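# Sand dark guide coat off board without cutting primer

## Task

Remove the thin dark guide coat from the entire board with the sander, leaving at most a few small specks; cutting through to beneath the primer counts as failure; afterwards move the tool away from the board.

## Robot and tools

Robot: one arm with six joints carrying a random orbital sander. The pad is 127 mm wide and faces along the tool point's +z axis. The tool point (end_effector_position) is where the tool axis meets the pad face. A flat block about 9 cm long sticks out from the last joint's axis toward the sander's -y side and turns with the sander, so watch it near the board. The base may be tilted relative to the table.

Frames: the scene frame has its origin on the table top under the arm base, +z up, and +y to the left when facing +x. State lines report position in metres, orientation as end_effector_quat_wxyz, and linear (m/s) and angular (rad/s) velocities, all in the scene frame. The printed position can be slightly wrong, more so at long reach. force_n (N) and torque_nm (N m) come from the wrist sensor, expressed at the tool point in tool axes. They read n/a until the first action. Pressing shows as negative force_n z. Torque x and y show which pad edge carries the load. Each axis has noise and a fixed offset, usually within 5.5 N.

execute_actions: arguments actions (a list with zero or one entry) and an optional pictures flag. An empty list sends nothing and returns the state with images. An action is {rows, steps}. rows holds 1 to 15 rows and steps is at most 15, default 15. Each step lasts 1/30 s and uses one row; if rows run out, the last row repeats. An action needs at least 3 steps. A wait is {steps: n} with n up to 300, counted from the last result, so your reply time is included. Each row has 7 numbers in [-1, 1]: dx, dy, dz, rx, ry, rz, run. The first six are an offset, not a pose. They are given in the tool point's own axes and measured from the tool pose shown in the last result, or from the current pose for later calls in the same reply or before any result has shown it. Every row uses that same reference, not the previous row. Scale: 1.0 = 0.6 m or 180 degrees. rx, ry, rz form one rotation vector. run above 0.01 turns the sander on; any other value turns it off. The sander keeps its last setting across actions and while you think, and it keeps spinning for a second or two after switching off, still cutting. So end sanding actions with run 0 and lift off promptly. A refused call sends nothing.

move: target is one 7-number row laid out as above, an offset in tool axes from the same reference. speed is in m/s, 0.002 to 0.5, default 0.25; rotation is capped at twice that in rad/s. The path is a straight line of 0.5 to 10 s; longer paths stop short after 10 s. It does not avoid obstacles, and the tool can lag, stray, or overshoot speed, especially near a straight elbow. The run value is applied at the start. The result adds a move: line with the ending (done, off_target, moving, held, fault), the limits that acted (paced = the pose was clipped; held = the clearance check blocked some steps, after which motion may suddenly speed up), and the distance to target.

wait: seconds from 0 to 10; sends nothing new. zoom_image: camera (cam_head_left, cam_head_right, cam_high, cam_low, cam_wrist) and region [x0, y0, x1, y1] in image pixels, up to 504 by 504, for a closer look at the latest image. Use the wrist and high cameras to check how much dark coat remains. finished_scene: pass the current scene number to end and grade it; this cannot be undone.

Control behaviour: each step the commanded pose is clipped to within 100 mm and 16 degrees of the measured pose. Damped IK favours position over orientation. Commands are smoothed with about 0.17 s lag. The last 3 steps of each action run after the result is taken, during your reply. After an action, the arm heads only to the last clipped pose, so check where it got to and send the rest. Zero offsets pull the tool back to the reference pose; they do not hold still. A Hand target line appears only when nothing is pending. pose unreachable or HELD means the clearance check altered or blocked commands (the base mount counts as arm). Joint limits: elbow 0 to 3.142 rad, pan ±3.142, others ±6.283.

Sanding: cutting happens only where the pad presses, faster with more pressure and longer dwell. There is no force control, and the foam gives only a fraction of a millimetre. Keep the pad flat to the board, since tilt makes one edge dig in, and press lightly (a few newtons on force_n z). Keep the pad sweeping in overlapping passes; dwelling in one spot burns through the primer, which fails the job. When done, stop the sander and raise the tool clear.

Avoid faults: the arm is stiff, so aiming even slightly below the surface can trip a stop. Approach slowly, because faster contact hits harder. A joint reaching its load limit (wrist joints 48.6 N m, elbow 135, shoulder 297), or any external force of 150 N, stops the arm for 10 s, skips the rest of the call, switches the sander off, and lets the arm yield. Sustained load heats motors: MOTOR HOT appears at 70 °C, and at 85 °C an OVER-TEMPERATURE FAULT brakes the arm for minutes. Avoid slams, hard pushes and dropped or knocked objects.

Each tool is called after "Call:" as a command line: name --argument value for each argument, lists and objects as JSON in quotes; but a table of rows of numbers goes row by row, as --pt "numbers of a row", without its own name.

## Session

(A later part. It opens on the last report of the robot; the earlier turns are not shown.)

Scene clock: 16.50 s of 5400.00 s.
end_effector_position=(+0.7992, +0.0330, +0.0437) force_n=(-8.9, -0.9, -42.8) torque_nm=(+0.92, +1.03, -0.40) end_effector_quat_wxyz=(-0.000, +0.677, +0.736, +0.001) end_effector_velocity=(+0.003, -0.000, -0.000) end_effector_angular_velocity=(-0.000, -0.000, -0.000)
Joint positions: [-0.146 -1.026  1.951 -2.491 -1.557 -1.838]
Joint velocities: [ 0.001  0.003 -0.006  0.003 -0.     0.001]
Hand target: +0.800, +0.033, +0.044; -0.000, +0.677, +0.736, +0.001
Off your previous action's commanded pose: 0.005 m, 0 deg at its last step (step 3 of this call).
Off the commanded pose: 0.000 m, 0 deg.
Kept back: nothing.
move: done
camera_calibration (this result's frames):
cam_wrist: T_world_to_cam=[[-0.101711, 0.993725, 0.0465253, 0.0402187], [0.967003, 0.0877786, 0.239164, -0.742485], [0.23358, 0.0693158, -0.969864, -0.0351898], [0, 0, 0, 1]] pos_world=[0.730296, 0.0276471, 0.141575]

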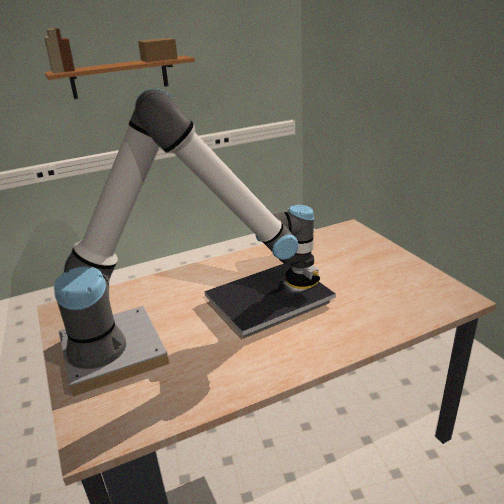

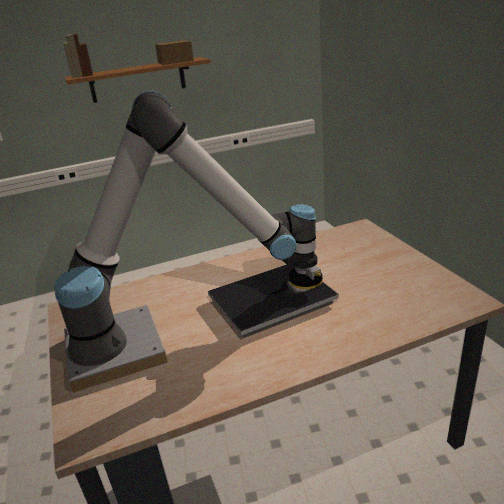

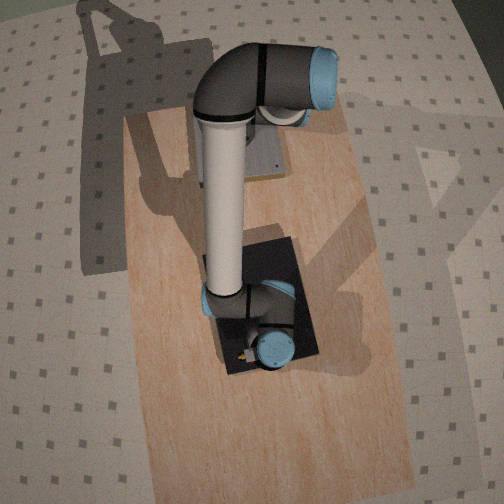

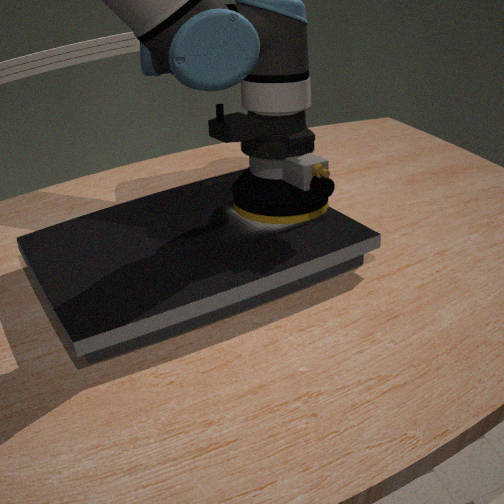

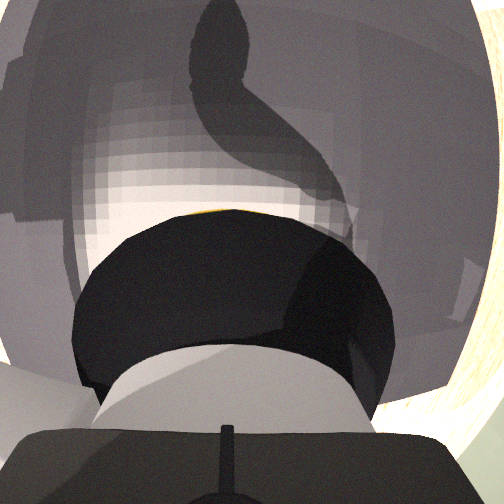

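Call:
move --target '[0, 0.10, -0.0003, 0, -0.0004, 0, 1]' --speed 0.035

Call:
move --target '[0, 0.05, -0.03, 0, 0, 0, 0]' --speed 0.1

Scene clock: 18.80 s of 5400.00 s.
end_effector_position=(+0.8587, +0.0381, +0.0439) force_n=(-5.1, +0.2, -10.7) torque_nm=(+0.22, +0.90, -0.04) end_effector_quat_wxyz=(+0.000, +0.677, +0.736, +0.000) end_effector_velocity=(+0.002, +0.000, -0.000) end_effector_angular_velocity=(-0.000, +0.002, -0.000)
Joint positions: [-0.127 -0.96   1.825 -2.431 -1.558 -1.819]
Joint velocities: [ 0.001  0.003 -0.006  0.005 -0.001  0.001]
Hand target: +0.859, +0.038, +0.044; +0.000, +0.677, +0.736, +0.000
Off the commanded pose: 0.000 m, 0 deg.
Kept back: nothing.
move: done
camera_calibration (this result's frames):
cam_wrist: T_world_to_cam=[[-0.101718, 0.993783, 0.0452708, 0.0412554], [0.966972, 0.0880783, 0.239181, -0.800491], [0.233706, 0.0681045, -0.969919, -0.0492704], [0, 0, 0, 1]] pos_world=[0.789764, 0.0328625, 0.141806]

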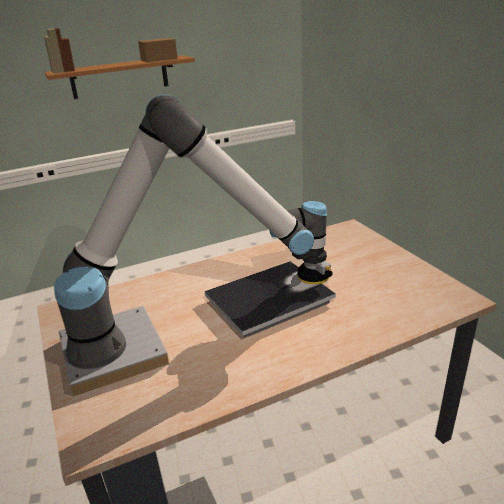

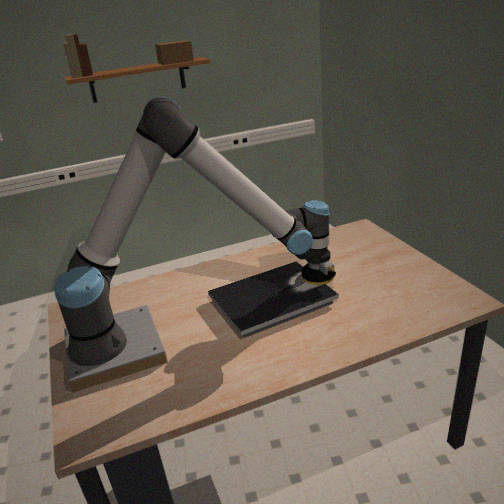

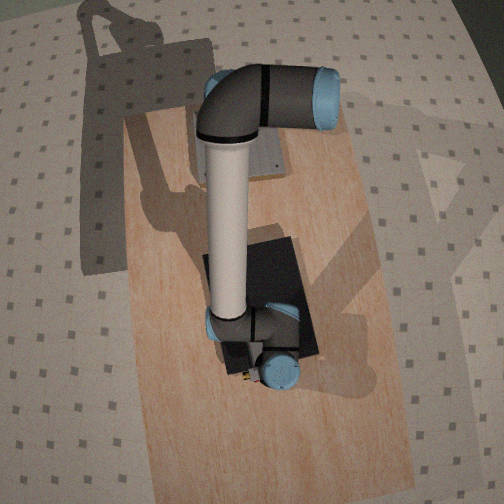

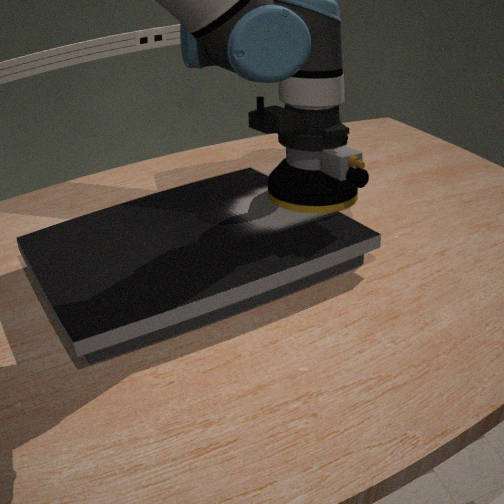

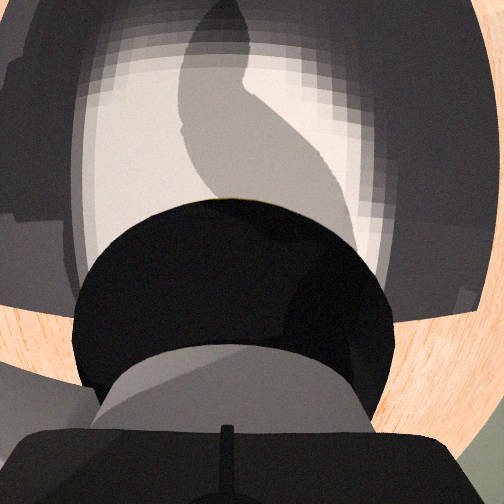

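Scene clock: 19.93 s of 5400.00 s.
end_effector_position=(+0.8886, +0.0406, +0.0618) force_n=(-0.4, +2.0, -1.1) torque_nm=(+0.46, +0.15, +0.01) end_effector_quat_wxyz=(+0.000, +0.677, +0.736, +0.000) end_effector_velocity=(+0.002, +0.001, +0.001) end_effector_angular_velocity=(+0.002, +0.000, -0.000)
Joint positions: [-0.118 -0.948  1.755 -2.373 -1.558 -1.811]
Joint velocities: [ 0.001  0.001 -0.006  0.005  0.002  0.001]
Hand target: +0.889, +0.041, +0.062; +0.000, +0.677, +0.736, +0.000
Off the commanded pose: 0.000 m, 0 deg.
Kept back: nothing.
move: done
camera_calibration (this result's frames):
cam_wrist: T_world_to_cam=[[-0.10172, 0.993785, 0.0452175, 0.040983], [0.966965, 0.0880911, 0.239205, -0.833848], [0.233735, 0.0680558, -0.969916, -0.039095], [0, 0, 0, 1]] pos_world=[0.819608, 0.035387, 0.159689]

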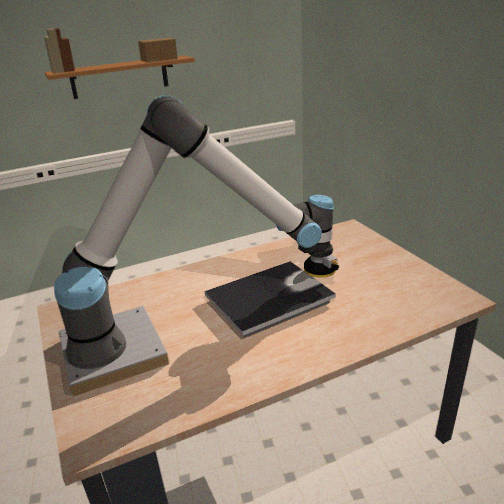

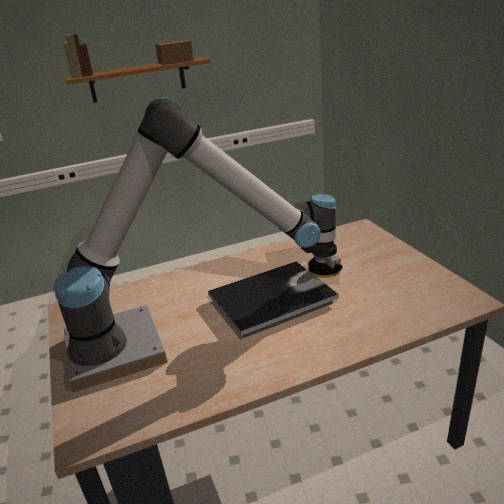

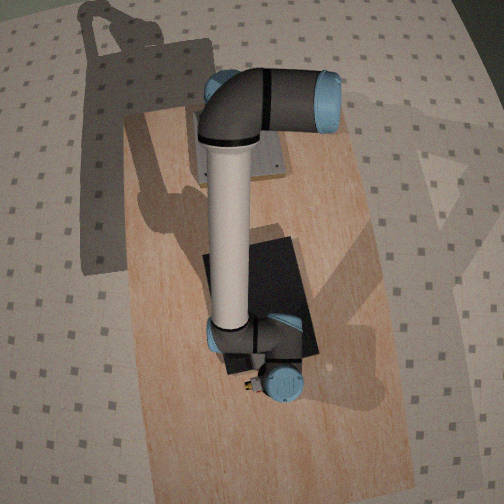

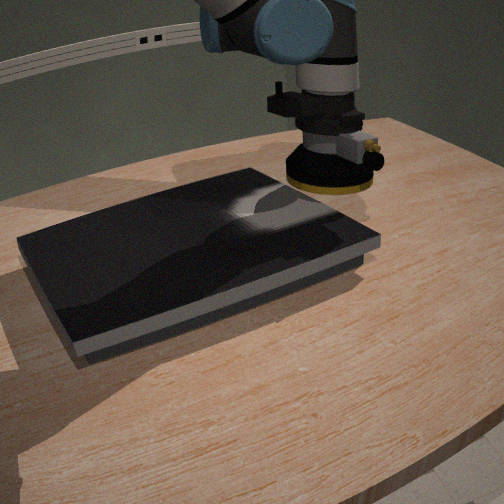

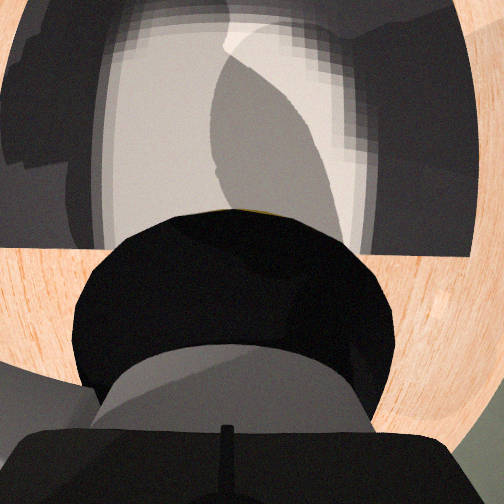

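Call:
zoom_image --camera "cam_low" --region '[180, 150, 400, 270]'

Region (180, 150, 400, 270) of cam_low's 504x504 image, scaled by 2.291, with more detail than that image has; it fills the top 275 rows of this view, and the rest is white.

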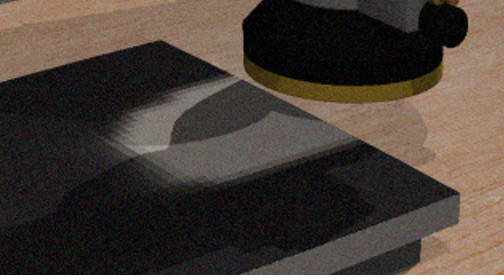

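Call:
move --target '[0, -0.275, 0.0274, -0.00045, 0, 0, 1]' --speed 0.25

Scene clock: 24.10 s of 5400.00 s.
end_effector_position=(+0.7245, +0.0266, +0.0452) force_n=(-1.3, +1.5, +3.5) torque_nm=(+0.27, +0.11, -0.14) end_effector_quat_wxyz=(+0.001, +0.677, +0.736, +0.001) end_effector_velocity=(-0.003, -0.001, -0.000) end_effector_angular_velocity=(-0.001, -0.001, -0.000)
Joint positions: [-0.174 -1.109  2.104 -2.563 -1.558 -1.866]
Joint velocities: [-0.001 -0.003  0.006 -0.005 -0.001 -0.001]
Hand target: +0.724, +0.027, +0.045; +0.001, +0.677, +0.736, +0.001
Off the commanded pose: 0.000 m, 0 deg.
Kept back: nothing.
move: done
camera_calibration (this result's frames):
cam_wrist: T_world_to_cam=[[-0.101764, 0.993783, 0.0451604, 0.0390158], [0.966666, 0.0880622, 0.240419, -0.669833], [0.234947, 0.068121, -0.969618, -0.016792], [0, 0, 0, 1]] pos_world=[0.655421, 0.0213576, 0.142996]

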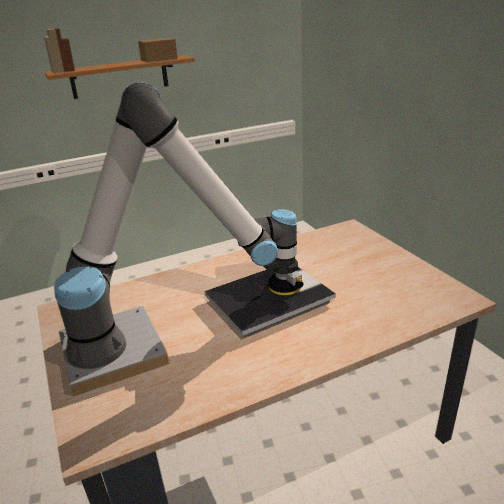

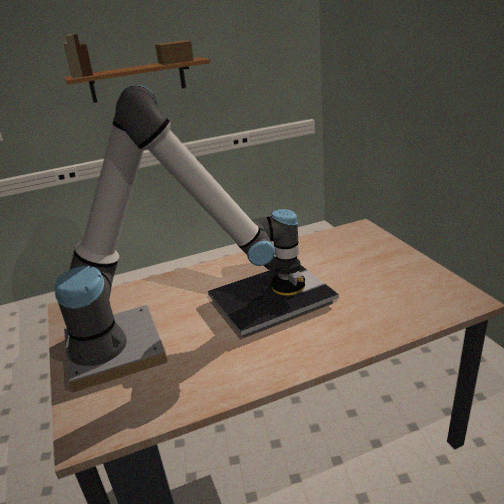

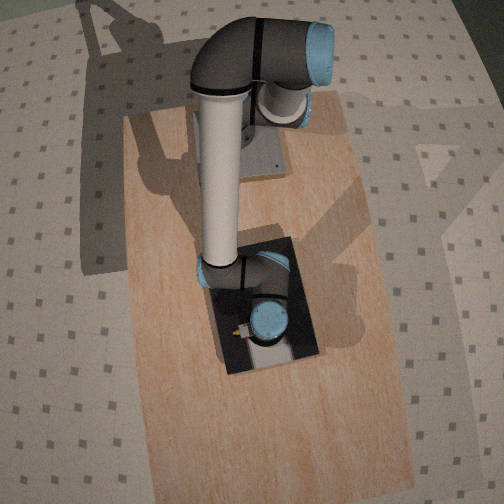

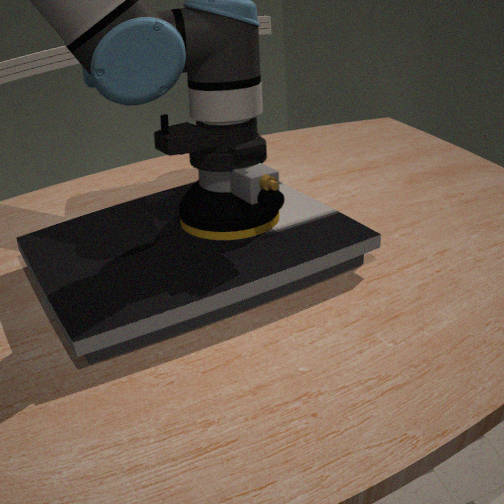

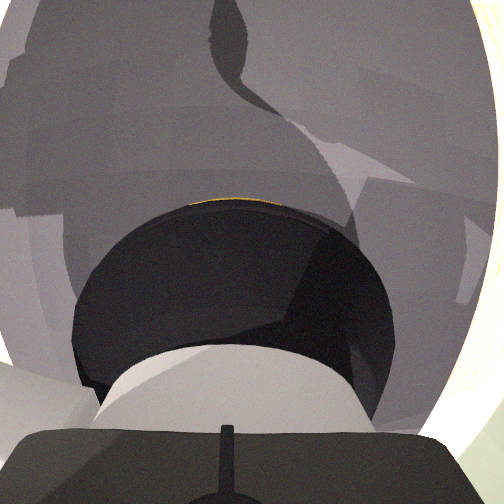

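Call:
execute_actions --actions '[{"rows": [[0,-0.001,0.001,0,0,0,1],[0,-0.002,0.0018,0,0,0,1],[0,-0.003,0.0024,0,0,0,1],[0,-0.004,0.0028,0,0,0,1],[0,-0.0055,0.0028,0,0,0,1],[0,-0.0073,0.0028,0,0,0,1],[0,-0.0091,0.0028,0,0,0,1],[0,-0.0109,0.0028,0,0,0,1],[0,-0.0127,0.0028,0,0,0,1],[0,-0.0145,0.0028,0,0,0,1],[0,-0.0163,0.0028,0,0,0,1],[0,-0.0181,0.0028,0,0,0,1],[0,-0.0199,0.0028,0,0,0,1],[0,-0.0217,0.0028,0,0,0,1],[0,-0.0235,0.0028,0,0,0,1]], "steps": 15}]'

Scene clock: 24.60 s of 5400.00 s.
end_effector_position=(+0.7181, +0.0260, +0.0437) force_n=(-4.4, +3.9, -32.6) torque_nm=(+0.99, +0.49, -0.25) end_effector_quat_wxyz=(+0.001, +0.677, +0.736, +0.001) end_effector_velocity=(-0.029, -0.002, -0.001) end_effector_angular_velocity=(+0.001, -0.000, -0.000)
Joint positions: [-0.176 -1.113  2.118 -2.572 -1.558 -1.868]
Joint velocities: [-0.012 -0.029  0.058 -0.029  0.001 -0.012]
Steps of this call (steps 1 to 3: nothing new was sent; steps 4 to 15: the first 12 steps of this action). Readings (end_effector_position | what the end effector reports):
4: (+0.7243, +0.0266, +0.0452) | force_n=(-5.5, +7.9, +2.0) torque_nm=(+0.85, +0.58, -0.11)
5: (+0.7242, +0.0266, +0.0451) | force_n=(-2.1, +1.6, +3.6) torque_nm=(-0.01, +0.38, -0.09)
7: (+0.7237, +0.0265, +0.0447) | force_n=(+0.1, +1.8, -0.1) torque_nm=(+0.01, -0.10, +0.02)
11: (+0.7217, +0.0263, +0.0440) | force_n=(+0.1, +1.8, -16.8) torque_nm=(-0.12, -0.19, -0.20)
15: the state above

Call:
execute_actions --actions '[{"rows": [[0,-0.0146,0.0002,0,0,0,1],[0,-0.0164,0.0002,0,0,0,1],[0,-0.0182,0.0002,0,0,0,1],[0,-0.02,0.0002,0,0,0,1],[0,-0.0218,0.0002,0,0,0,1],[0,-0.0236,0.0002,0,0,0,1],[0,-0.0254,0.0002,0,0,0,1],[0,-0.0272,0.0002,0,0,0,1],[0,-0.029,0.0002,0,0,0,1],[0,-0.0308,0.0002,0,0,0,1],[0,-0.0326,0.0002,0,0,0,1],[0,-0.0344,0.0002,0,0,0,1],[0,-0.0362,0.0002,0,0,0,1],[0,-0.038,0.0002,0,0,0,1],[0,-0.0398,0.0002,0,0,0,1]], "steps": 15}]'

Scene clock: 25.10 s of 5400.00 s.
end_effector_position=(+0.7022, +0.0247, +0.0435) force_n=(+5.0, +0.7, -25.2) torque_nm=(-0.39, -1.07, +0.04) end_effector_quat_wxyz=(+0.001, +0.677, +0.736, +0.001) end_effector_velocity=(-0.032, -0.003, +0.000) end_effector_angular_velocity=(-0.001, +0.000, +0.000)
Joint positions: [-0.183 -1.13   2.149 -2.587 -1.558 -1.875]
Joint velocities: [-0.014 -0.034  0.063 -0.029 -0.001 -0.014]
Off your previous action's commanded pose: 0.005 m, 0 deg at its last step (step 3 of this call).
Steps of this call (steps 1 to 3: the last 3 steps of your previous action; steps 4 to 15: the first 12 steps of this action). Readings (end_effector_position | what the end effector reports):
4: (+0.7140, +0.0257, +0.0436) | force_n=(+4.3, +2.0, -28.5) torque_nm=(+0.03, -0.89, -0.16)
5: (+0.7130, +0.0256, +0.0436) | force_n=(+1.7, -0.8, -22.7) torque_nm=(-0.62, -0.34, -0.18)
7: (+0.7108, +0.0254, +0.0436) | force_n=(+2.5, +4.1, -30.9) torque_nm=(+0.30, -0.71, -0.06)
11: (+0.7065, +0.0251, +0.0436) | force_n=(-5.8, -2.9, -34.4) torque_nm=(+0.08, +0.96, -0.16)
15: the state above

Call:
execute_actions --actions '[{"rows": [[0,-0.015,0.0003,0,0,0,1],[0,-0.0168,0.0004,0,0,0,1],[0,-0.0186,0.0004,0,0,0,1],[0,-0.0204,0.0004,0,0,0,1],[0,-0.0222,0.0004,0,0,0,1],[0,-0.024,0.0004,0,0,0,1],[0,-0.0258,0.0004,0,0,0,1],[0,-0.0276,0.0004,0,0,0,1],[0,-0.0294,0.0004,0,0,0,1],[0,-0.0312,0.0004,0,0,0,1],[0,-0.033,0.0004,0,0,0,1],[0,-0.0348,0.0004,0,0,0,1],[0,-0.0366,0.0004,0,0,0,1],[0,-0.0384,0.0004,0,0,0,1],[0,-0.0402,0.0004,0,0,0,1]], "steps": 15}]'

Scene clock: 25.63 s of 5400.00 s.
end_effector_position=(+0.6861, +0.0233, +0.0433) force_n=(+5.5, +5.9, -40.3) torque_nm=(+1.02, -1.23, -0.14) end_effector_quat_wxyz=(+0.001, +0.677, +0.736, +0.001) end_effector_velocity=(-0.031, -0.003, -0.000) end_effector_angular_velocity=(-0.002, -0.001, +0.000)
Joint positions: [-0.19  -1.146  2.181 -2.602 -1.558 -1.883]
Joint velocities: [-0.014 -0.033  0.062 -0.03  -0.002 -0.015]
Off your previous action's commanded pose: 0.005 m, 0 deg at its last step (step 3 of this call).
Steps of this call (steps 1 to 3: the last 3 steps of your previous action; step 4: nothing new was sent; steps 5 to 16: the first 12 steps of this action). Readings (end_effector_position | what the end effector reports):
5: (+0.6970, +0.0243, +0.0435) | force_n=(+7.9, +2.4, -32.3) torque_nm=(-0.08, -1.47, -0.12)
6: (+0.6962, +0.0242, +0.0435) | force_n=(-6.4, -1.5, -34.7) torque_nm=(+0.00, +1.22, -0.19)
8: (+0.6943, +0.0240, +0.0434) | force_n=(+1.5, +3.8, -29.0) torque_nm=(-0.25, -0.03, +0.07)
12: (+0.6903, +0.0237, +0.0433) | force_n=(+9.1, +5.7, -34.3) torque_nm=(+0.09, -1.56, -0.04)
16: the state above

Call:
execute_actions --actions '[{"rows": [[0,-0.015,0.0002,0,0,0,1],[0,-0.0168,0.0003,0,0,0,1],[0,-0.0186,0.0003,0,0,0,1],[0,-0.0204,0.0003,0,0,0,1],[0,-0.0222,0.0003,0,0,0,1],[0,-0.024,0.0003,0,0,0,1],[0,-0.0258,0.0003,0,0,0,1],[0,-0.0276,0.0003,0,0,0,1],[0,-0.0294,0.0003,0,0,0,1],[0,-0.0312,0.0003,0,0,0,1],[0,-0.033,0.0003,0,0,0,1],[0,-0.0348,0.0003,0,0,0,1],[0,-0.0366,0.0003,0,0,0,1],[0,-0.0384,0.0003,0,0,0,1],[0,-0.0402,0.0003,0,0,0,1]], "steps": 15}]'

Scene clock: 26.17 s of 5400.00 s.
end_effector_position=(+0.6699, +0.0219, +0.0430) force_n=(-11.6, -6.4, -56.4) torque_nm=(-0.05, +1.84, -0.31) end_effector_quat_wxyz=(+0.001, +0.677, +0.736, +0.001) end_effector_velocity=(-0.032, -0.003, -0.000) end_effector_angular_velocity=(-0.000, +0.003, -0.001)
Joint positions: [-0.198 -1.163  2.213 -2.617 -1.558 -1.89 ]
Joint velocities: [-0.015 -0.033  0.062 -0.026 -0.001 -0.015]
Off your previous action's commanded pose: 0.005 m, 0 deg at its last step (step 3 of this call).
Steps of this call (steps 1 to 3: the last 3 steps of your previous action; step 4: nothing new was sent; steps 5 to 16: the first 12 steps of this action). Readings (end_effector_position | what the end effector reports):
5: (+0.6809, +0.0229, +0.0432) | force_n=(-9.2, -0.3, -41.4) torque_nm=(+0.18, +1.56, +0.05)
6: (+0.6800, +0.0228, +0.0432) | force_n=(+5.3, +5.9, -42.6) torque_nm=(+0.78, -1.19, -0.23)
8: (+0.6782, +0.0227, +0.0431) | force_n=(+1.3, +10.0, -38.5) torque_nm=(+0.95, -0.62, -0.01)
12: (+0.6741, +0.0223, +0.0431) | force_n=(-1.7, +6.7, -37.2) torque_nm=(-0.23, +0.02, -0.10)
16: the state above

Call:
execute_actions --actions '[{"rows": [[0,-0.015,0,0,0,0,1],[0,-0.0168,0,0,0,0,1],[0,-0.0186,0,0,0,0,1],[0,-0.0204,0,0,0,0,1],[0,-0.0222,0,0,0,0,1],[0,-0.024,0,0,0,0,1],[0,-0.0258,0,0,0,0,1],[0,-0.0276,0,0,0,0,1],[0,-0.0294,0,0,0,0,1],[0,-0.0312,0,0,0,0,1],[0,-0.033,0,0,0,0,1],[0,-0.0348,0,0,0,0,1],[0,-0.0366,0,0,0,0,1],[0,-0.0384,0,0,0,0,1],[0,-0.0402,0,0,0,0,1]], "steps": 15}]'

Scene clock: 26.73 s of 5400.00 s.
end_effector_position=(+0.6537, +0.0206, +0.0430) force_n=(+4.3, +8.3, -47.4) torque_nm=(+1.30, -0.94, -0.20) end_effector_quat_wxyz=(+0.001, +0.677, +0.736, +0.001) end_effector_velocity=(-0.031, -0.003, +0.000) end_effector_angular_velocity=(-0.001, -0.002, +0.001)
Joint positions: [-0.206 -1.18   2.244 -2.631 -1.558 -1.898]
Joint velocities: [-0.016 -0.033  0.061 -0.03  -0.    -0.017]
Off your previous action's commanded pose: 0.005 m, 0 deg at its last step (step 3 of this call).
Steps of this call (steps 1 to 3: the last 3 steps of your previous action; steps 4 to 5: nothing new was sent; steps 6 to 17: the first 12 steps of this action). Readings (end_effector_position | what the end effector reports):
6: (+0.6641, +0.0215, +0.0430) | force_n=(+5.4, +13.6, -36.0) torque_nm=(+0.66, -1.21, +0.02)
7: (+0.6633, +0.0214, +0.0430) | force_n=(-2.4, -1.0, -53.9) torque_nm=(+1.14, +0.00, -0.16)
9: (+0.6617, +0.0212, +0.0430) | force_n=(+3.7, +7.6, -48.2) torque_nm=(+0.95, -0.92, -0.05)
13: (+0.6578, +0.0209, +0.0430) | force_n=(-8.9, -1.2, -52.1) torque_nm=(-0.09, +1.61, -0.02)
17: the state above

Call:
execute_actions --actions '[{"rows": [[0,-0.015,0,0.00015,0,0,1],[0,-0.0168,0,0.00015,0,0,1],[0,-0.0186,0,0.00015,0,0,1],[0,-0.0204,0,0.00015,0,0,1],[0,-0.0222,0,0.00015,0,0,1],[0,-0.024,0,0.00015,0,0,1],[0,-0.0258,0,0.00015,0,0,1],[0,-0.0276,0,0.00015,0,0,1],[0,-0.0294,0,0.00015,0,0,1],[0,-0.0312,0,0.00015,0,0,1],[0,-0.033,0,0.00015,0,0,1],[0,-0.0348,0,0.00015,0,0,1],[0,-0.0366,0,0.00015,0,0,1],[0,-0.0384,0,0.00015,0,0,1],[0,-0.0402,0,0.00015,0,0,1]], "steps": 15}]' --pictures true

Scene clock: 27.27 s of 5400.00 s.
end_effector_position=(+0.6375, +0.0192, +0.0429) force_n=(+8.4, +7.8, -47.2) torque_nm=(+0.65, -1.77, +0.04) end_effector_quat_wxyz=(+0.001, +0.677, +0.736, +0.000) end_effector_velocity=(-0.031, -0.003, +0.000) end_effector_angular_velocity=(-0.001, -0.003, +0.001)
Joint positions: [-0.215 -1.197  2.275 -2.645 -1.558 -1.907]
Joint velocities: [-0.017 -0.033  0.061 -0.03  -0.    -0.017]
Off your previous action's commanded pose: 0.005 m, 0 deg at its last step (step 3 of this call).
Steps of this call (steps 1 to 3: the last 3 steps of your previous action; step 4: nothing new was sent; steps 5 to 16: the first 12 steps of this action). Readings (end_effector_position | what the end effector reports):
5: (+0.6486, +0.0201, +0.0430) | force_n=(+7.2, +9.7, -45.2) torque_nm=(+0.51, -1.36, -0.09)
6: (+0.6477, +0.0201, +0.0429) | force_n=(-7.6, -7.9, -60.8) torque_nm=(+0.30, +1.11, -0.38)
8: (+0.6458, +0.0199, +0.0429) | force_n=(+2.7, +4.6, -53.6) torque_nm=(+0.86, -1.03, -0.27)
12: (+0.6417, +0.0196, +0.0429) | force_n=(-7.6, -2.4, -52.1) torque_nm=(-0.05, +1.53, +0.06)
16: the state above
camera_calibration (this result's frames):
cam_wrist: T_world_to_cam=[[-0.101691, 0.993794, 0.0450846, 0.0375885], [0.966765, 0.0880359, 0.240033, -0.584556], [0.234574, 0.0679954, -0.969717, 0.00215849], [0, 0, 0, 1]] pos_world=[0.568444, 0.01396, 0.140711]

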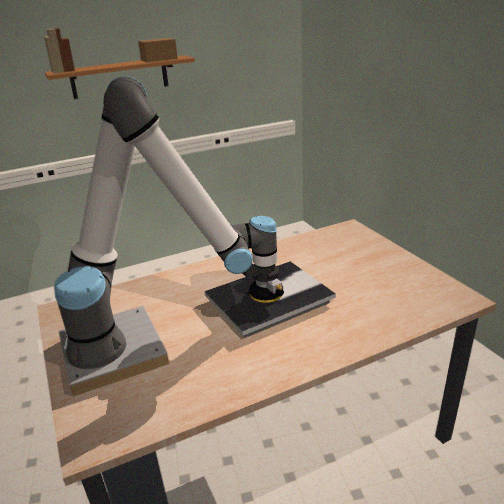

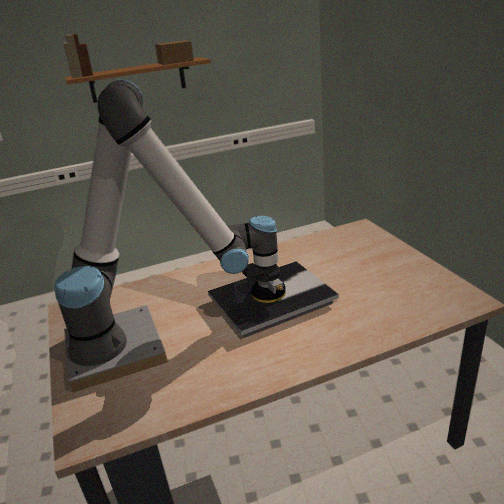

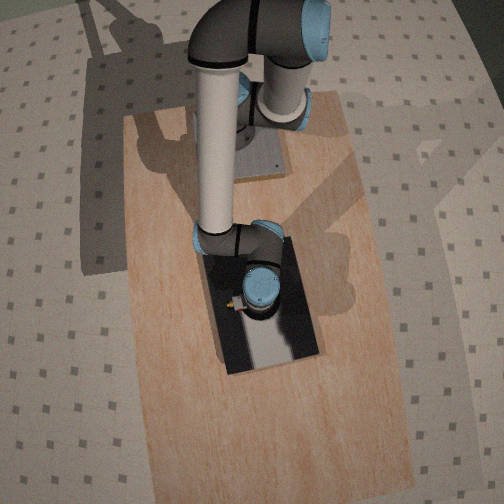

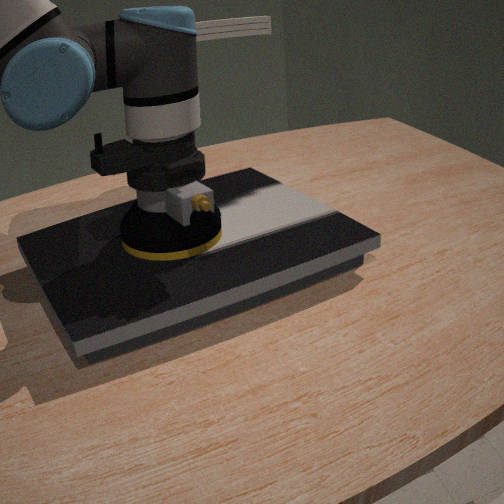

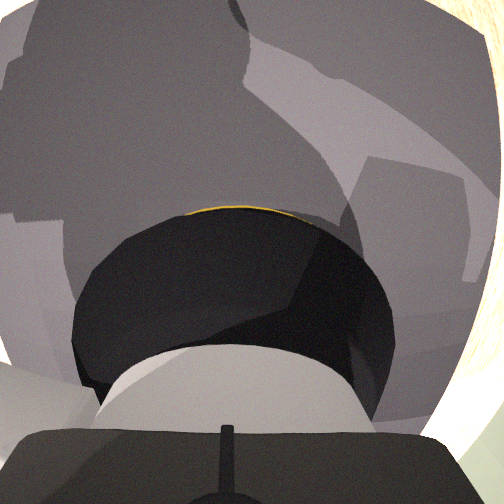

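Call:
execute_actions --actions '[{"rows": [[0,-0.0153,-0.0001,0.0002,0,0,1],[0,-0.0174,-0.0001,0.0002,0,0,1],[0,-0.0195,-0.0001,0.0002,0,0,1],[0,-0.0216,-0.0001,0.0002,0,0,1],[0,-0.0237,-0.0001,0.0002,0,0,1],[0,-0.0258,-0.0001,0.0002,0,0,1],[0,-0.0279,-0.0001,0.0002,0,0,1],[0,-0.03,-0.0001,0.0002,0,0,1],[0,-0.0321,-0.0001,0.0002,0,0,1],[0,-0.0342,-0.0001,0.0002,0,0,1],[0,-0.0363,-0.0001,0.0002,0,0,1],[0,-0.0384,-0.0001,0.0002,0,0,1],[0,-0.0405,-0.0001,0.0002,0,0,1],[0,-0.0426,-0.0001,0.0002,0,0,1],[0,-0.0447,-0.0001,0.0002,0,0,1]], "steps": 15}]'

Scene clock: 27.80 s of 5400.00 s.
end_effector_position=(+0.6199, +0.0177, +0.0429) force_n=(-2.1, +0.4, -48.4) torque_nm=(-0.78, +0.60, -0.01) end_effector_quat_wxyz=(+0.000, +0.677, +0.736, +0.000) end_effector_velocity=(-0.036, -0.003, +0.000) end_effector_angular_velocity=(+0.001, -0.001, -0.001)
Joint positions: [-0.224 -1.215  2.309 -2.659 -1.558 -1.916]
Joint velocities: [-0.021 -0.039  0.07  -0.031  0.001 -0.021]
Off your previous action's commanded pose: 0.005 m, 0 deg at its last step (step 3 of this call).
Steps of this call (steps 1 to 3: the last 3 steps of your previous action; step 4: nothing new was sent; steps 5 to 16: the first 12 steps of this action). Readings (end_effector_position | what the end effector reports):
5: (+0.6323, +0.0188, +0.0429) | force_n=(+0.6, +0.8, -43.6) torque_nm=(-1.06, -0.11, +0.12)
6: (+0.6314, +0.0187, +0.0429) | force_n=(+8.1, +2.6, -58.8) torque_nm=(+1.00, -1.58, -0.29)
8: (+0.6294, +0.0185, +0.0429) | force_n=(+7.1, +7.0, -40.2) torque_nm=(-0.32, -0.99, -0.02)
12: (+0.6248, +0.0181, +0.0429) | force_n=(-2.4, +0.3, -56.8) torque_nm=(+1.33, +0.08, -0.25)
16: the state above

Call:
execute_actions --actions '[{"rows": [[0,-0.0174,0,0,0,0,1],[0,-0.0195,0,0,0,0,1],[0,-0.0216,0,0,0,0,1],[0,-0.0237,0,0,0,0,1],[0,-0.0258,0,0,0,0,1],[0,-0.0279,0,0,0,0,1],[0,-0.03,0,0,0,0,1],[0,-0.0321,0,0,0,0,1],[0,-0.0342,0,0,0,0,1],[0,-0.0363,0,0,0,0,1],[0,-0.0384,0,0,0,0,1],[0,-0.0405,0,0,0,0,1],[0,-0.0426,0,0,0,0,1],[0,-0.0447,0,0,0,0,1],[0,-0.0468,0,0,0,0,1]], "steps": 15}]'

Scene clock: 28.33 s of 5400.00 s.
end_effector_position=(+0.6011, +0.0161, +0.0428) force_n=(-7.8, -5.9, -64.6) torque_nm=(+0.63, +1.11, -0.24) end_effector_quat_wxyz=(+0.000, +0.677, +0.736, +0.000) end_effector_velocity=(-0.037, -0.003, -0.000) end_effector_angular_velocity=(+0.001, +0.001, -0.000)
Joint positions: [-0.235 -1.235  2.345 -2.675 -1.558 -1.928]
Joint velocities: [-0.022 -0.039  0.07  -0.029  0.    -0.022]
Off your previous action's commanded pose: 0.005 m, 0 deg at its last step (step 3 of this call).
Steps of this call (steps 1 to 3: the last 3 steps of your previous action; step 4: nothing new was sent; steps 5 to 16: the first 12 steps of this action). Readings (end_effector_position | what the end effector reports):
5: (+0.6139, +0.0172, +0.0429) | force_n=(-11.0, -6.9, -60.1) torque_nm=(-0.39, +1.93, -0.07)
6: (+0.6129, +0.0171, +0.0429) | force_n=(+2.7, +3.7, -39.7) torque_nm=(-0.81, -0.57, -0.01)
8: (+0.6107, +0.0169, +0.0428) | force_n=(-11.1, -11.0, -48.9) torque_nm=(-1.25, +1.71, -0.01)
12: (+0.6060, +0.0165, +0.0428) | force_n=(+4.8, +8.0, -44.8) torque_nm=(+0.17, -1.04, -0.12)
16: the state above

Call:
execute_actions --actions '[{"rows": [[0,-0.0174,-0.0001,0,0,0,1],[0,-0.0195,-0.0001,0,0,0,1],[0,-0.0216,-0.0001,0,0,0,1],[0,-0.0237,-0.0001,0,0,0,1],[0,-0.0258,-0.0001,0,0,0,1],[0,-0.0279,-0.0001,0,0,0,1],[0,-0.03,-0.0001,0,0,0,1],[0,-0.0321,-0.0001,0,0,0,1],[0,-0.0342,-0.0001,0,0,0,1],[0,-0.0363,-0.0001,0,0,0,1],[0,-0.0384,-0.0001,0,0,0,1],[0,-0.0405,-0.0001,0,0,0,1],[0,-0.0426,-0.0001,0,0,0,1],[0,-0.0447,-0.0001,0,0,0,1],[0,-0.0468,-0.0001,0,0,0,1]], "steps": 15}]'

Scene clock: 32.30 s of 5400.00 s.
end_effector_position=(+0.5821, +0.0145, +0.0428) force_n=(-1.1, -5.1, -62.2) torque_nm=(+0.74, +0.14, -0.39) end_effector_quat_wxyz=(+0.000, +0.677, +0.736, +0.000) end_effector_velocity=(-0.035, -0.003, -0.000) end_effector_angular_velocity=(+0.001, -0.001, -0.000)
Joint positions: [-0.247 -1.256  2.381 -2.69  -1.558 -1.939]
Joint velocities: [-0.023 -0.038  0.067 -0.03   0.001 -0.023]
Off your previous action's commanded pose: 0.005 m, 0 deg at its last step (step 3 of this call).
Steps of this call (steps 1 to 3: the last 3 steps of your previous action; steps 4 to 107: nothing new was sent; steps 108 to 119: the first 12 steps of this action). Readings (end_effector_position | what the end effector reports):
108: (+0.5919, +0.0154, +0.0428) | force_n=(-3.3, -5.5, -56.0) torque_nm=(-0.85, +0.92, +0.02)
109: (+0.5917, +0.0153, +0.0428) | force_n=(+5.6, +12.8, -45.9) torque_nm=(+0.59, -1.18, +0.00)
111: (+0.5905, +0.0153, +0.0428) | force_n=(-4.8, +1.0, -52.7) torque_nm=(+0.05, +1.11, -0.04)
115: (+0.5867, +0.0149, +0.0428) | force_n=(+4.5, +7.0, -46.7) torque_nm=(-0.18, -0.85, -0.10)
119: the state above

Call:
move --target '[0, -0.095, -0.0002, 0, 0, 0, 1]' --speed 0.12

Call:
move --target '[0, -0.185, -0.0003, 0, 0, 0, 1]' --speed 0.036

Call:
move --target '[-0.18, 0, -0.004, 0, 0, 0, 0]' --speed 0.2

Scene clock: 33.70 s of 5400.00 s.
end_effector_position=(+0.5255, +0.0097, +0.0428) force_n=(+1.2, +4.3, -38.7) torque_nm=(-0.60, -0.12, -0.03) end_effector_quat_wxyz=(+0.000, +0.677, +0.736, +0.000) end_effector_velocity=(-0.002, -0.000, +0.000) end_effector_angular_velocity=(+0.001, -0.001, -0.000)
Joint positions: [-0.288 -1.317  2.487 -2.734 -1.559 -1.98 ]
Joint velocities: [-0.002 -0.003  0.004 -0.002  0.001 -0.002]
Hand target: +0.525, +0.010, +0.043; +0.000, +0.677, +0.736, +0.000
Off your previous action's commanded pose: 0.005 m, 0 deg at its last step (step 3 of this call).
Off the commanded pose: 0.000 m, 0 deg.
Kept back: nothing.
move: done
camera_calibration (this result's frames):
cam_wrist: T_world_to_cam=[[-0.101587, 0.993804, 0.0451023, 0.0355862], [0.967032, 0.0880053, 0.238963, -0.475539], [0.233514, 0.0678909, -0.969981, 0.0295317], [0, 0, 0, 1]] pos_world=[0.456581, 0.00447931, 0.140677]

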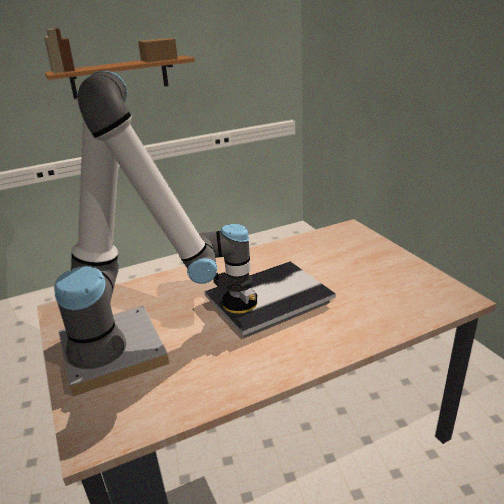

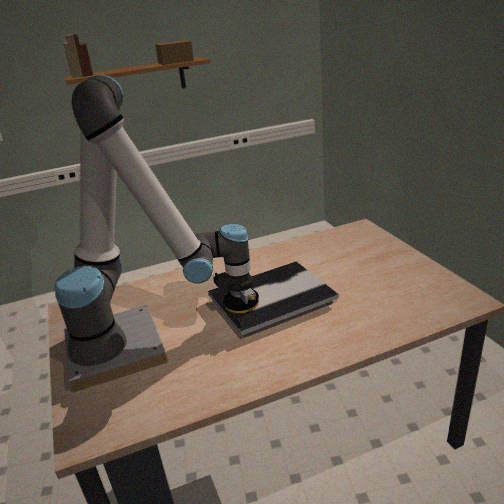

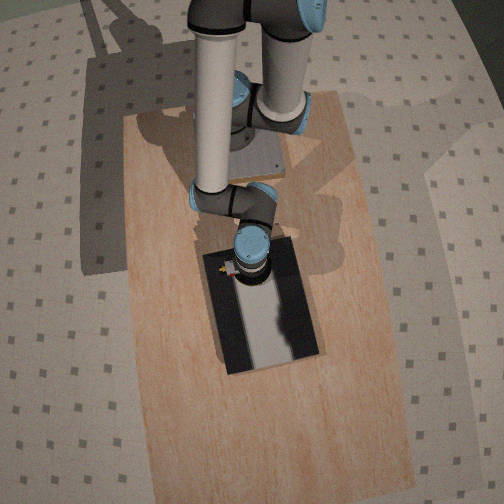

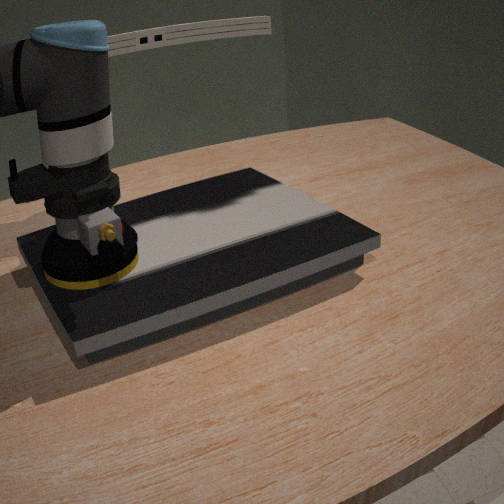

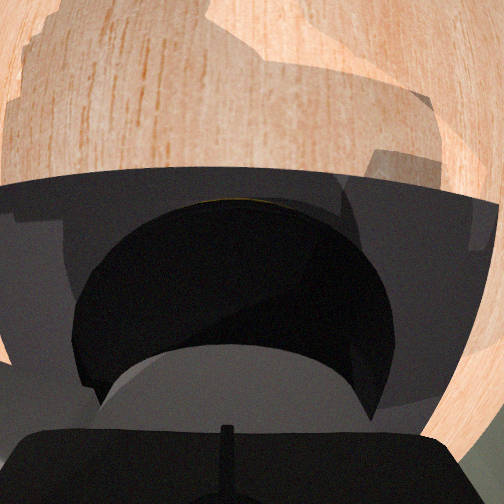

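Scene clock: 37.37 s of 5400.00 s.
end_effector_position=(+0.4150, +0.0002, +0.0428) force_n=(-6.6, -3.4, -9.4) torque_nm=(-0.49, +0.83, -0.07) end_effector_quat_wxyz=(+0.000, +0.677, +0.736, -0.000) end_effector_velocity=(-0.003, -0.001, +0.000) end_effector_angular_velocity=(-0.001, -0.000, +0.000)
Joint positions: [-0.403 -1.451  2.693 -2.805 -1.56  -2.095]
Joint velocities: [-0.004 -0.004  0.005 -0.001 -0.001 -0.004]
Hand target: +0.415, +0.000, +0.043; +0.000, +0.677, +0.736, -0.000
Off the commanded pose: 0.000 m, 0 deg.
Kept back: nothing.
move: done
camera_calibration (this result's frames):
cam_wrist: T_world_to_cam=[[-0.101576, 0.993806, 0.0450789, 0.033761], [0.96707, 0.088011, 0.23881, -0.367823], [0.233363, 0.0678517, -0.97002, 0.0561141], [0, 0, 0, 1]] pos_world=[0.346045, -0.00498684, 0.14075]

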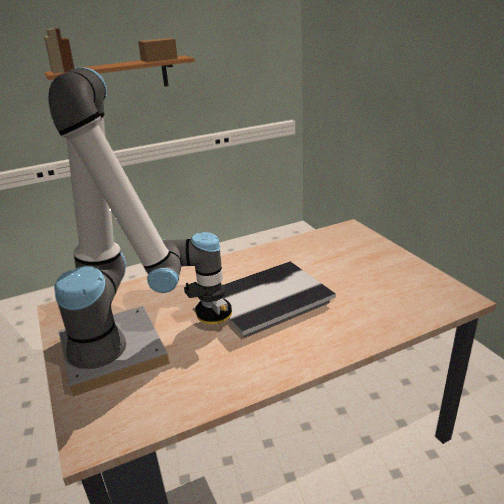

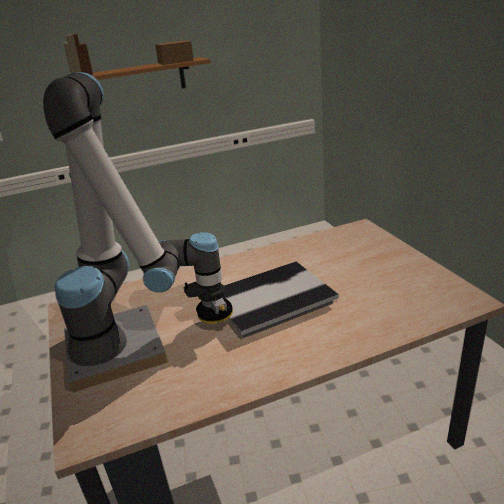

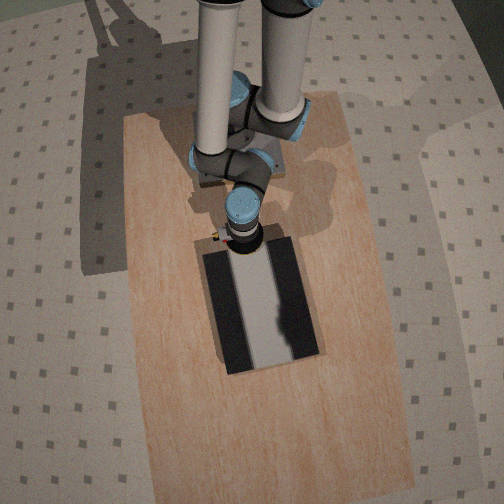

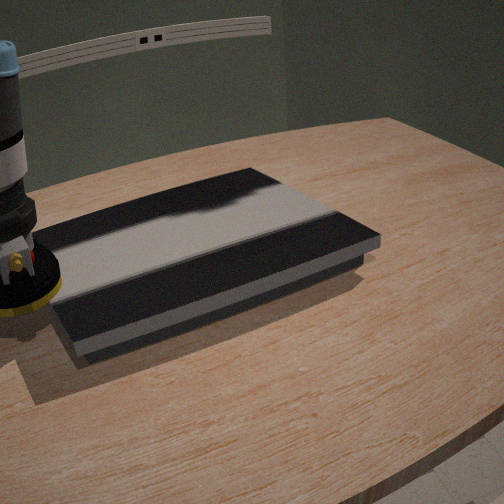

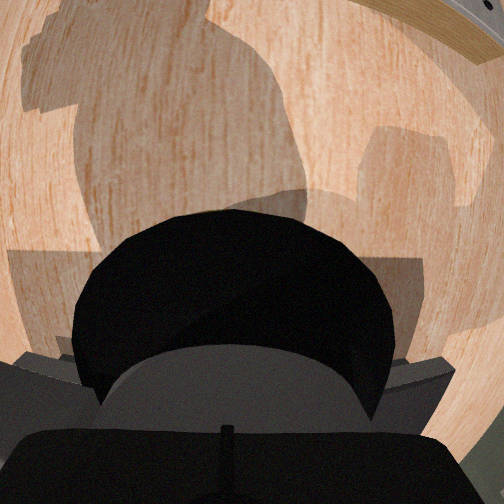

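Scene clock: 38.73 s of 5400.00 s.
end_effector_position=(+0.4237, -0.1071, +0.0451) force_n=(-0.4, -2.1, +2.2) torque_nm=(-0.19, +0.01, -0.09) end_effector_quat_wxyz=(+0.000, +0.677, +0.736, -0.000) end_effector_velocity=(+0.001, -0.003, +0.000) end_effector_angular_velocity=(+0.001, -0.003, +0.000)
Joint positions: [-0.626 -1.425  2.65  -2.785 -1.562 -2.318]
Joint velocities: [-0.005  0.002 -0.002 -0.001  0.002 -0.006]
Hand target: +0.424, -0.107, +0.045; +0.000, +0.677, +0.736, -0.000
Off the commanded pose: 0.000 m, 0 deg.
Kept back: nothing.
move: done
camera_calibration (this result's frames):
cam_wrist: T_world_to_cam=[[-0.101512, 0.993813, 0.0450674, 0.141198], [0.967174, 0.0879801, 0.238397, -0.367429], [0.232957, 0.0677882, -0.970121, 0.0637482], [0, 0, 0, 1]] pos_world=[0.354851, -0.112319, 0.143074]

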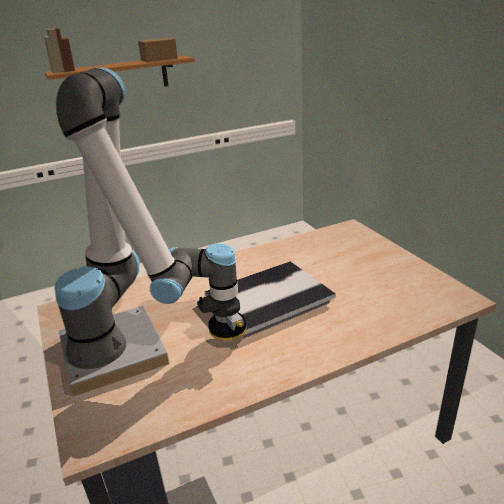

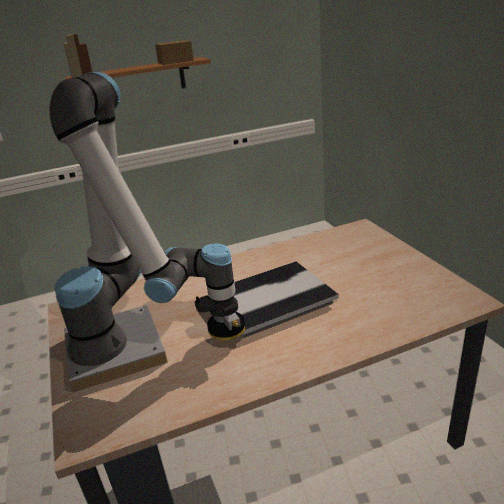

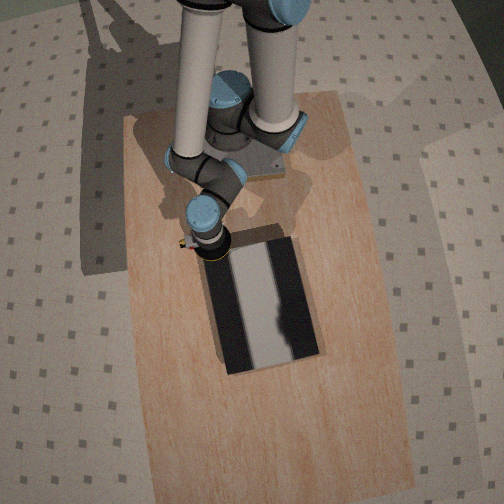

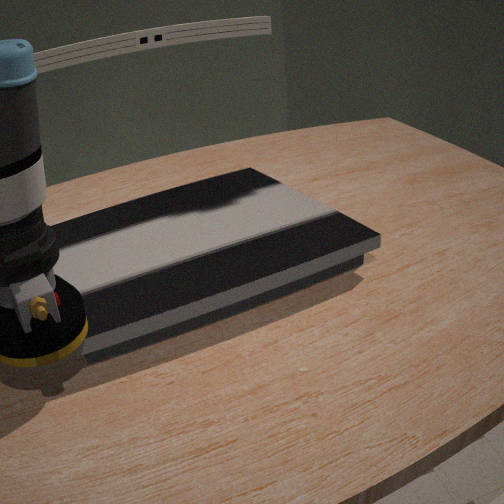

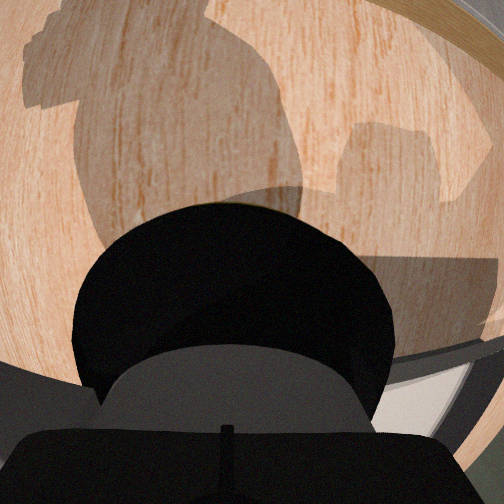

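Call:
zoom_image --camera "cam_high" --region '[190, 225, 340, 385]'

Call:
zoom_image --camera "cam_low" --region '[40, 160, 390, 350]'

Region (190, 225, 340, 385) of cam_high's 504x504 image, scaled by 3.150, with more detail than that image has; it fills the left 472 columns of this view, and the rest is white.

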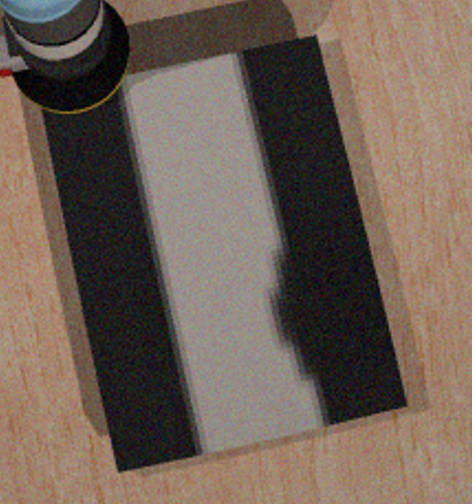

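Region (40, 160, 390, 350) of cam_low's 504x504 image, scaled by 1.440, with more detail than that image has; it fills the top 274 rows of this view, and the rest is white.

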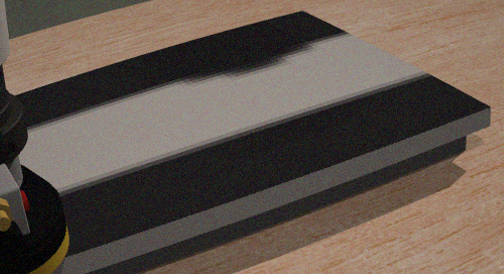

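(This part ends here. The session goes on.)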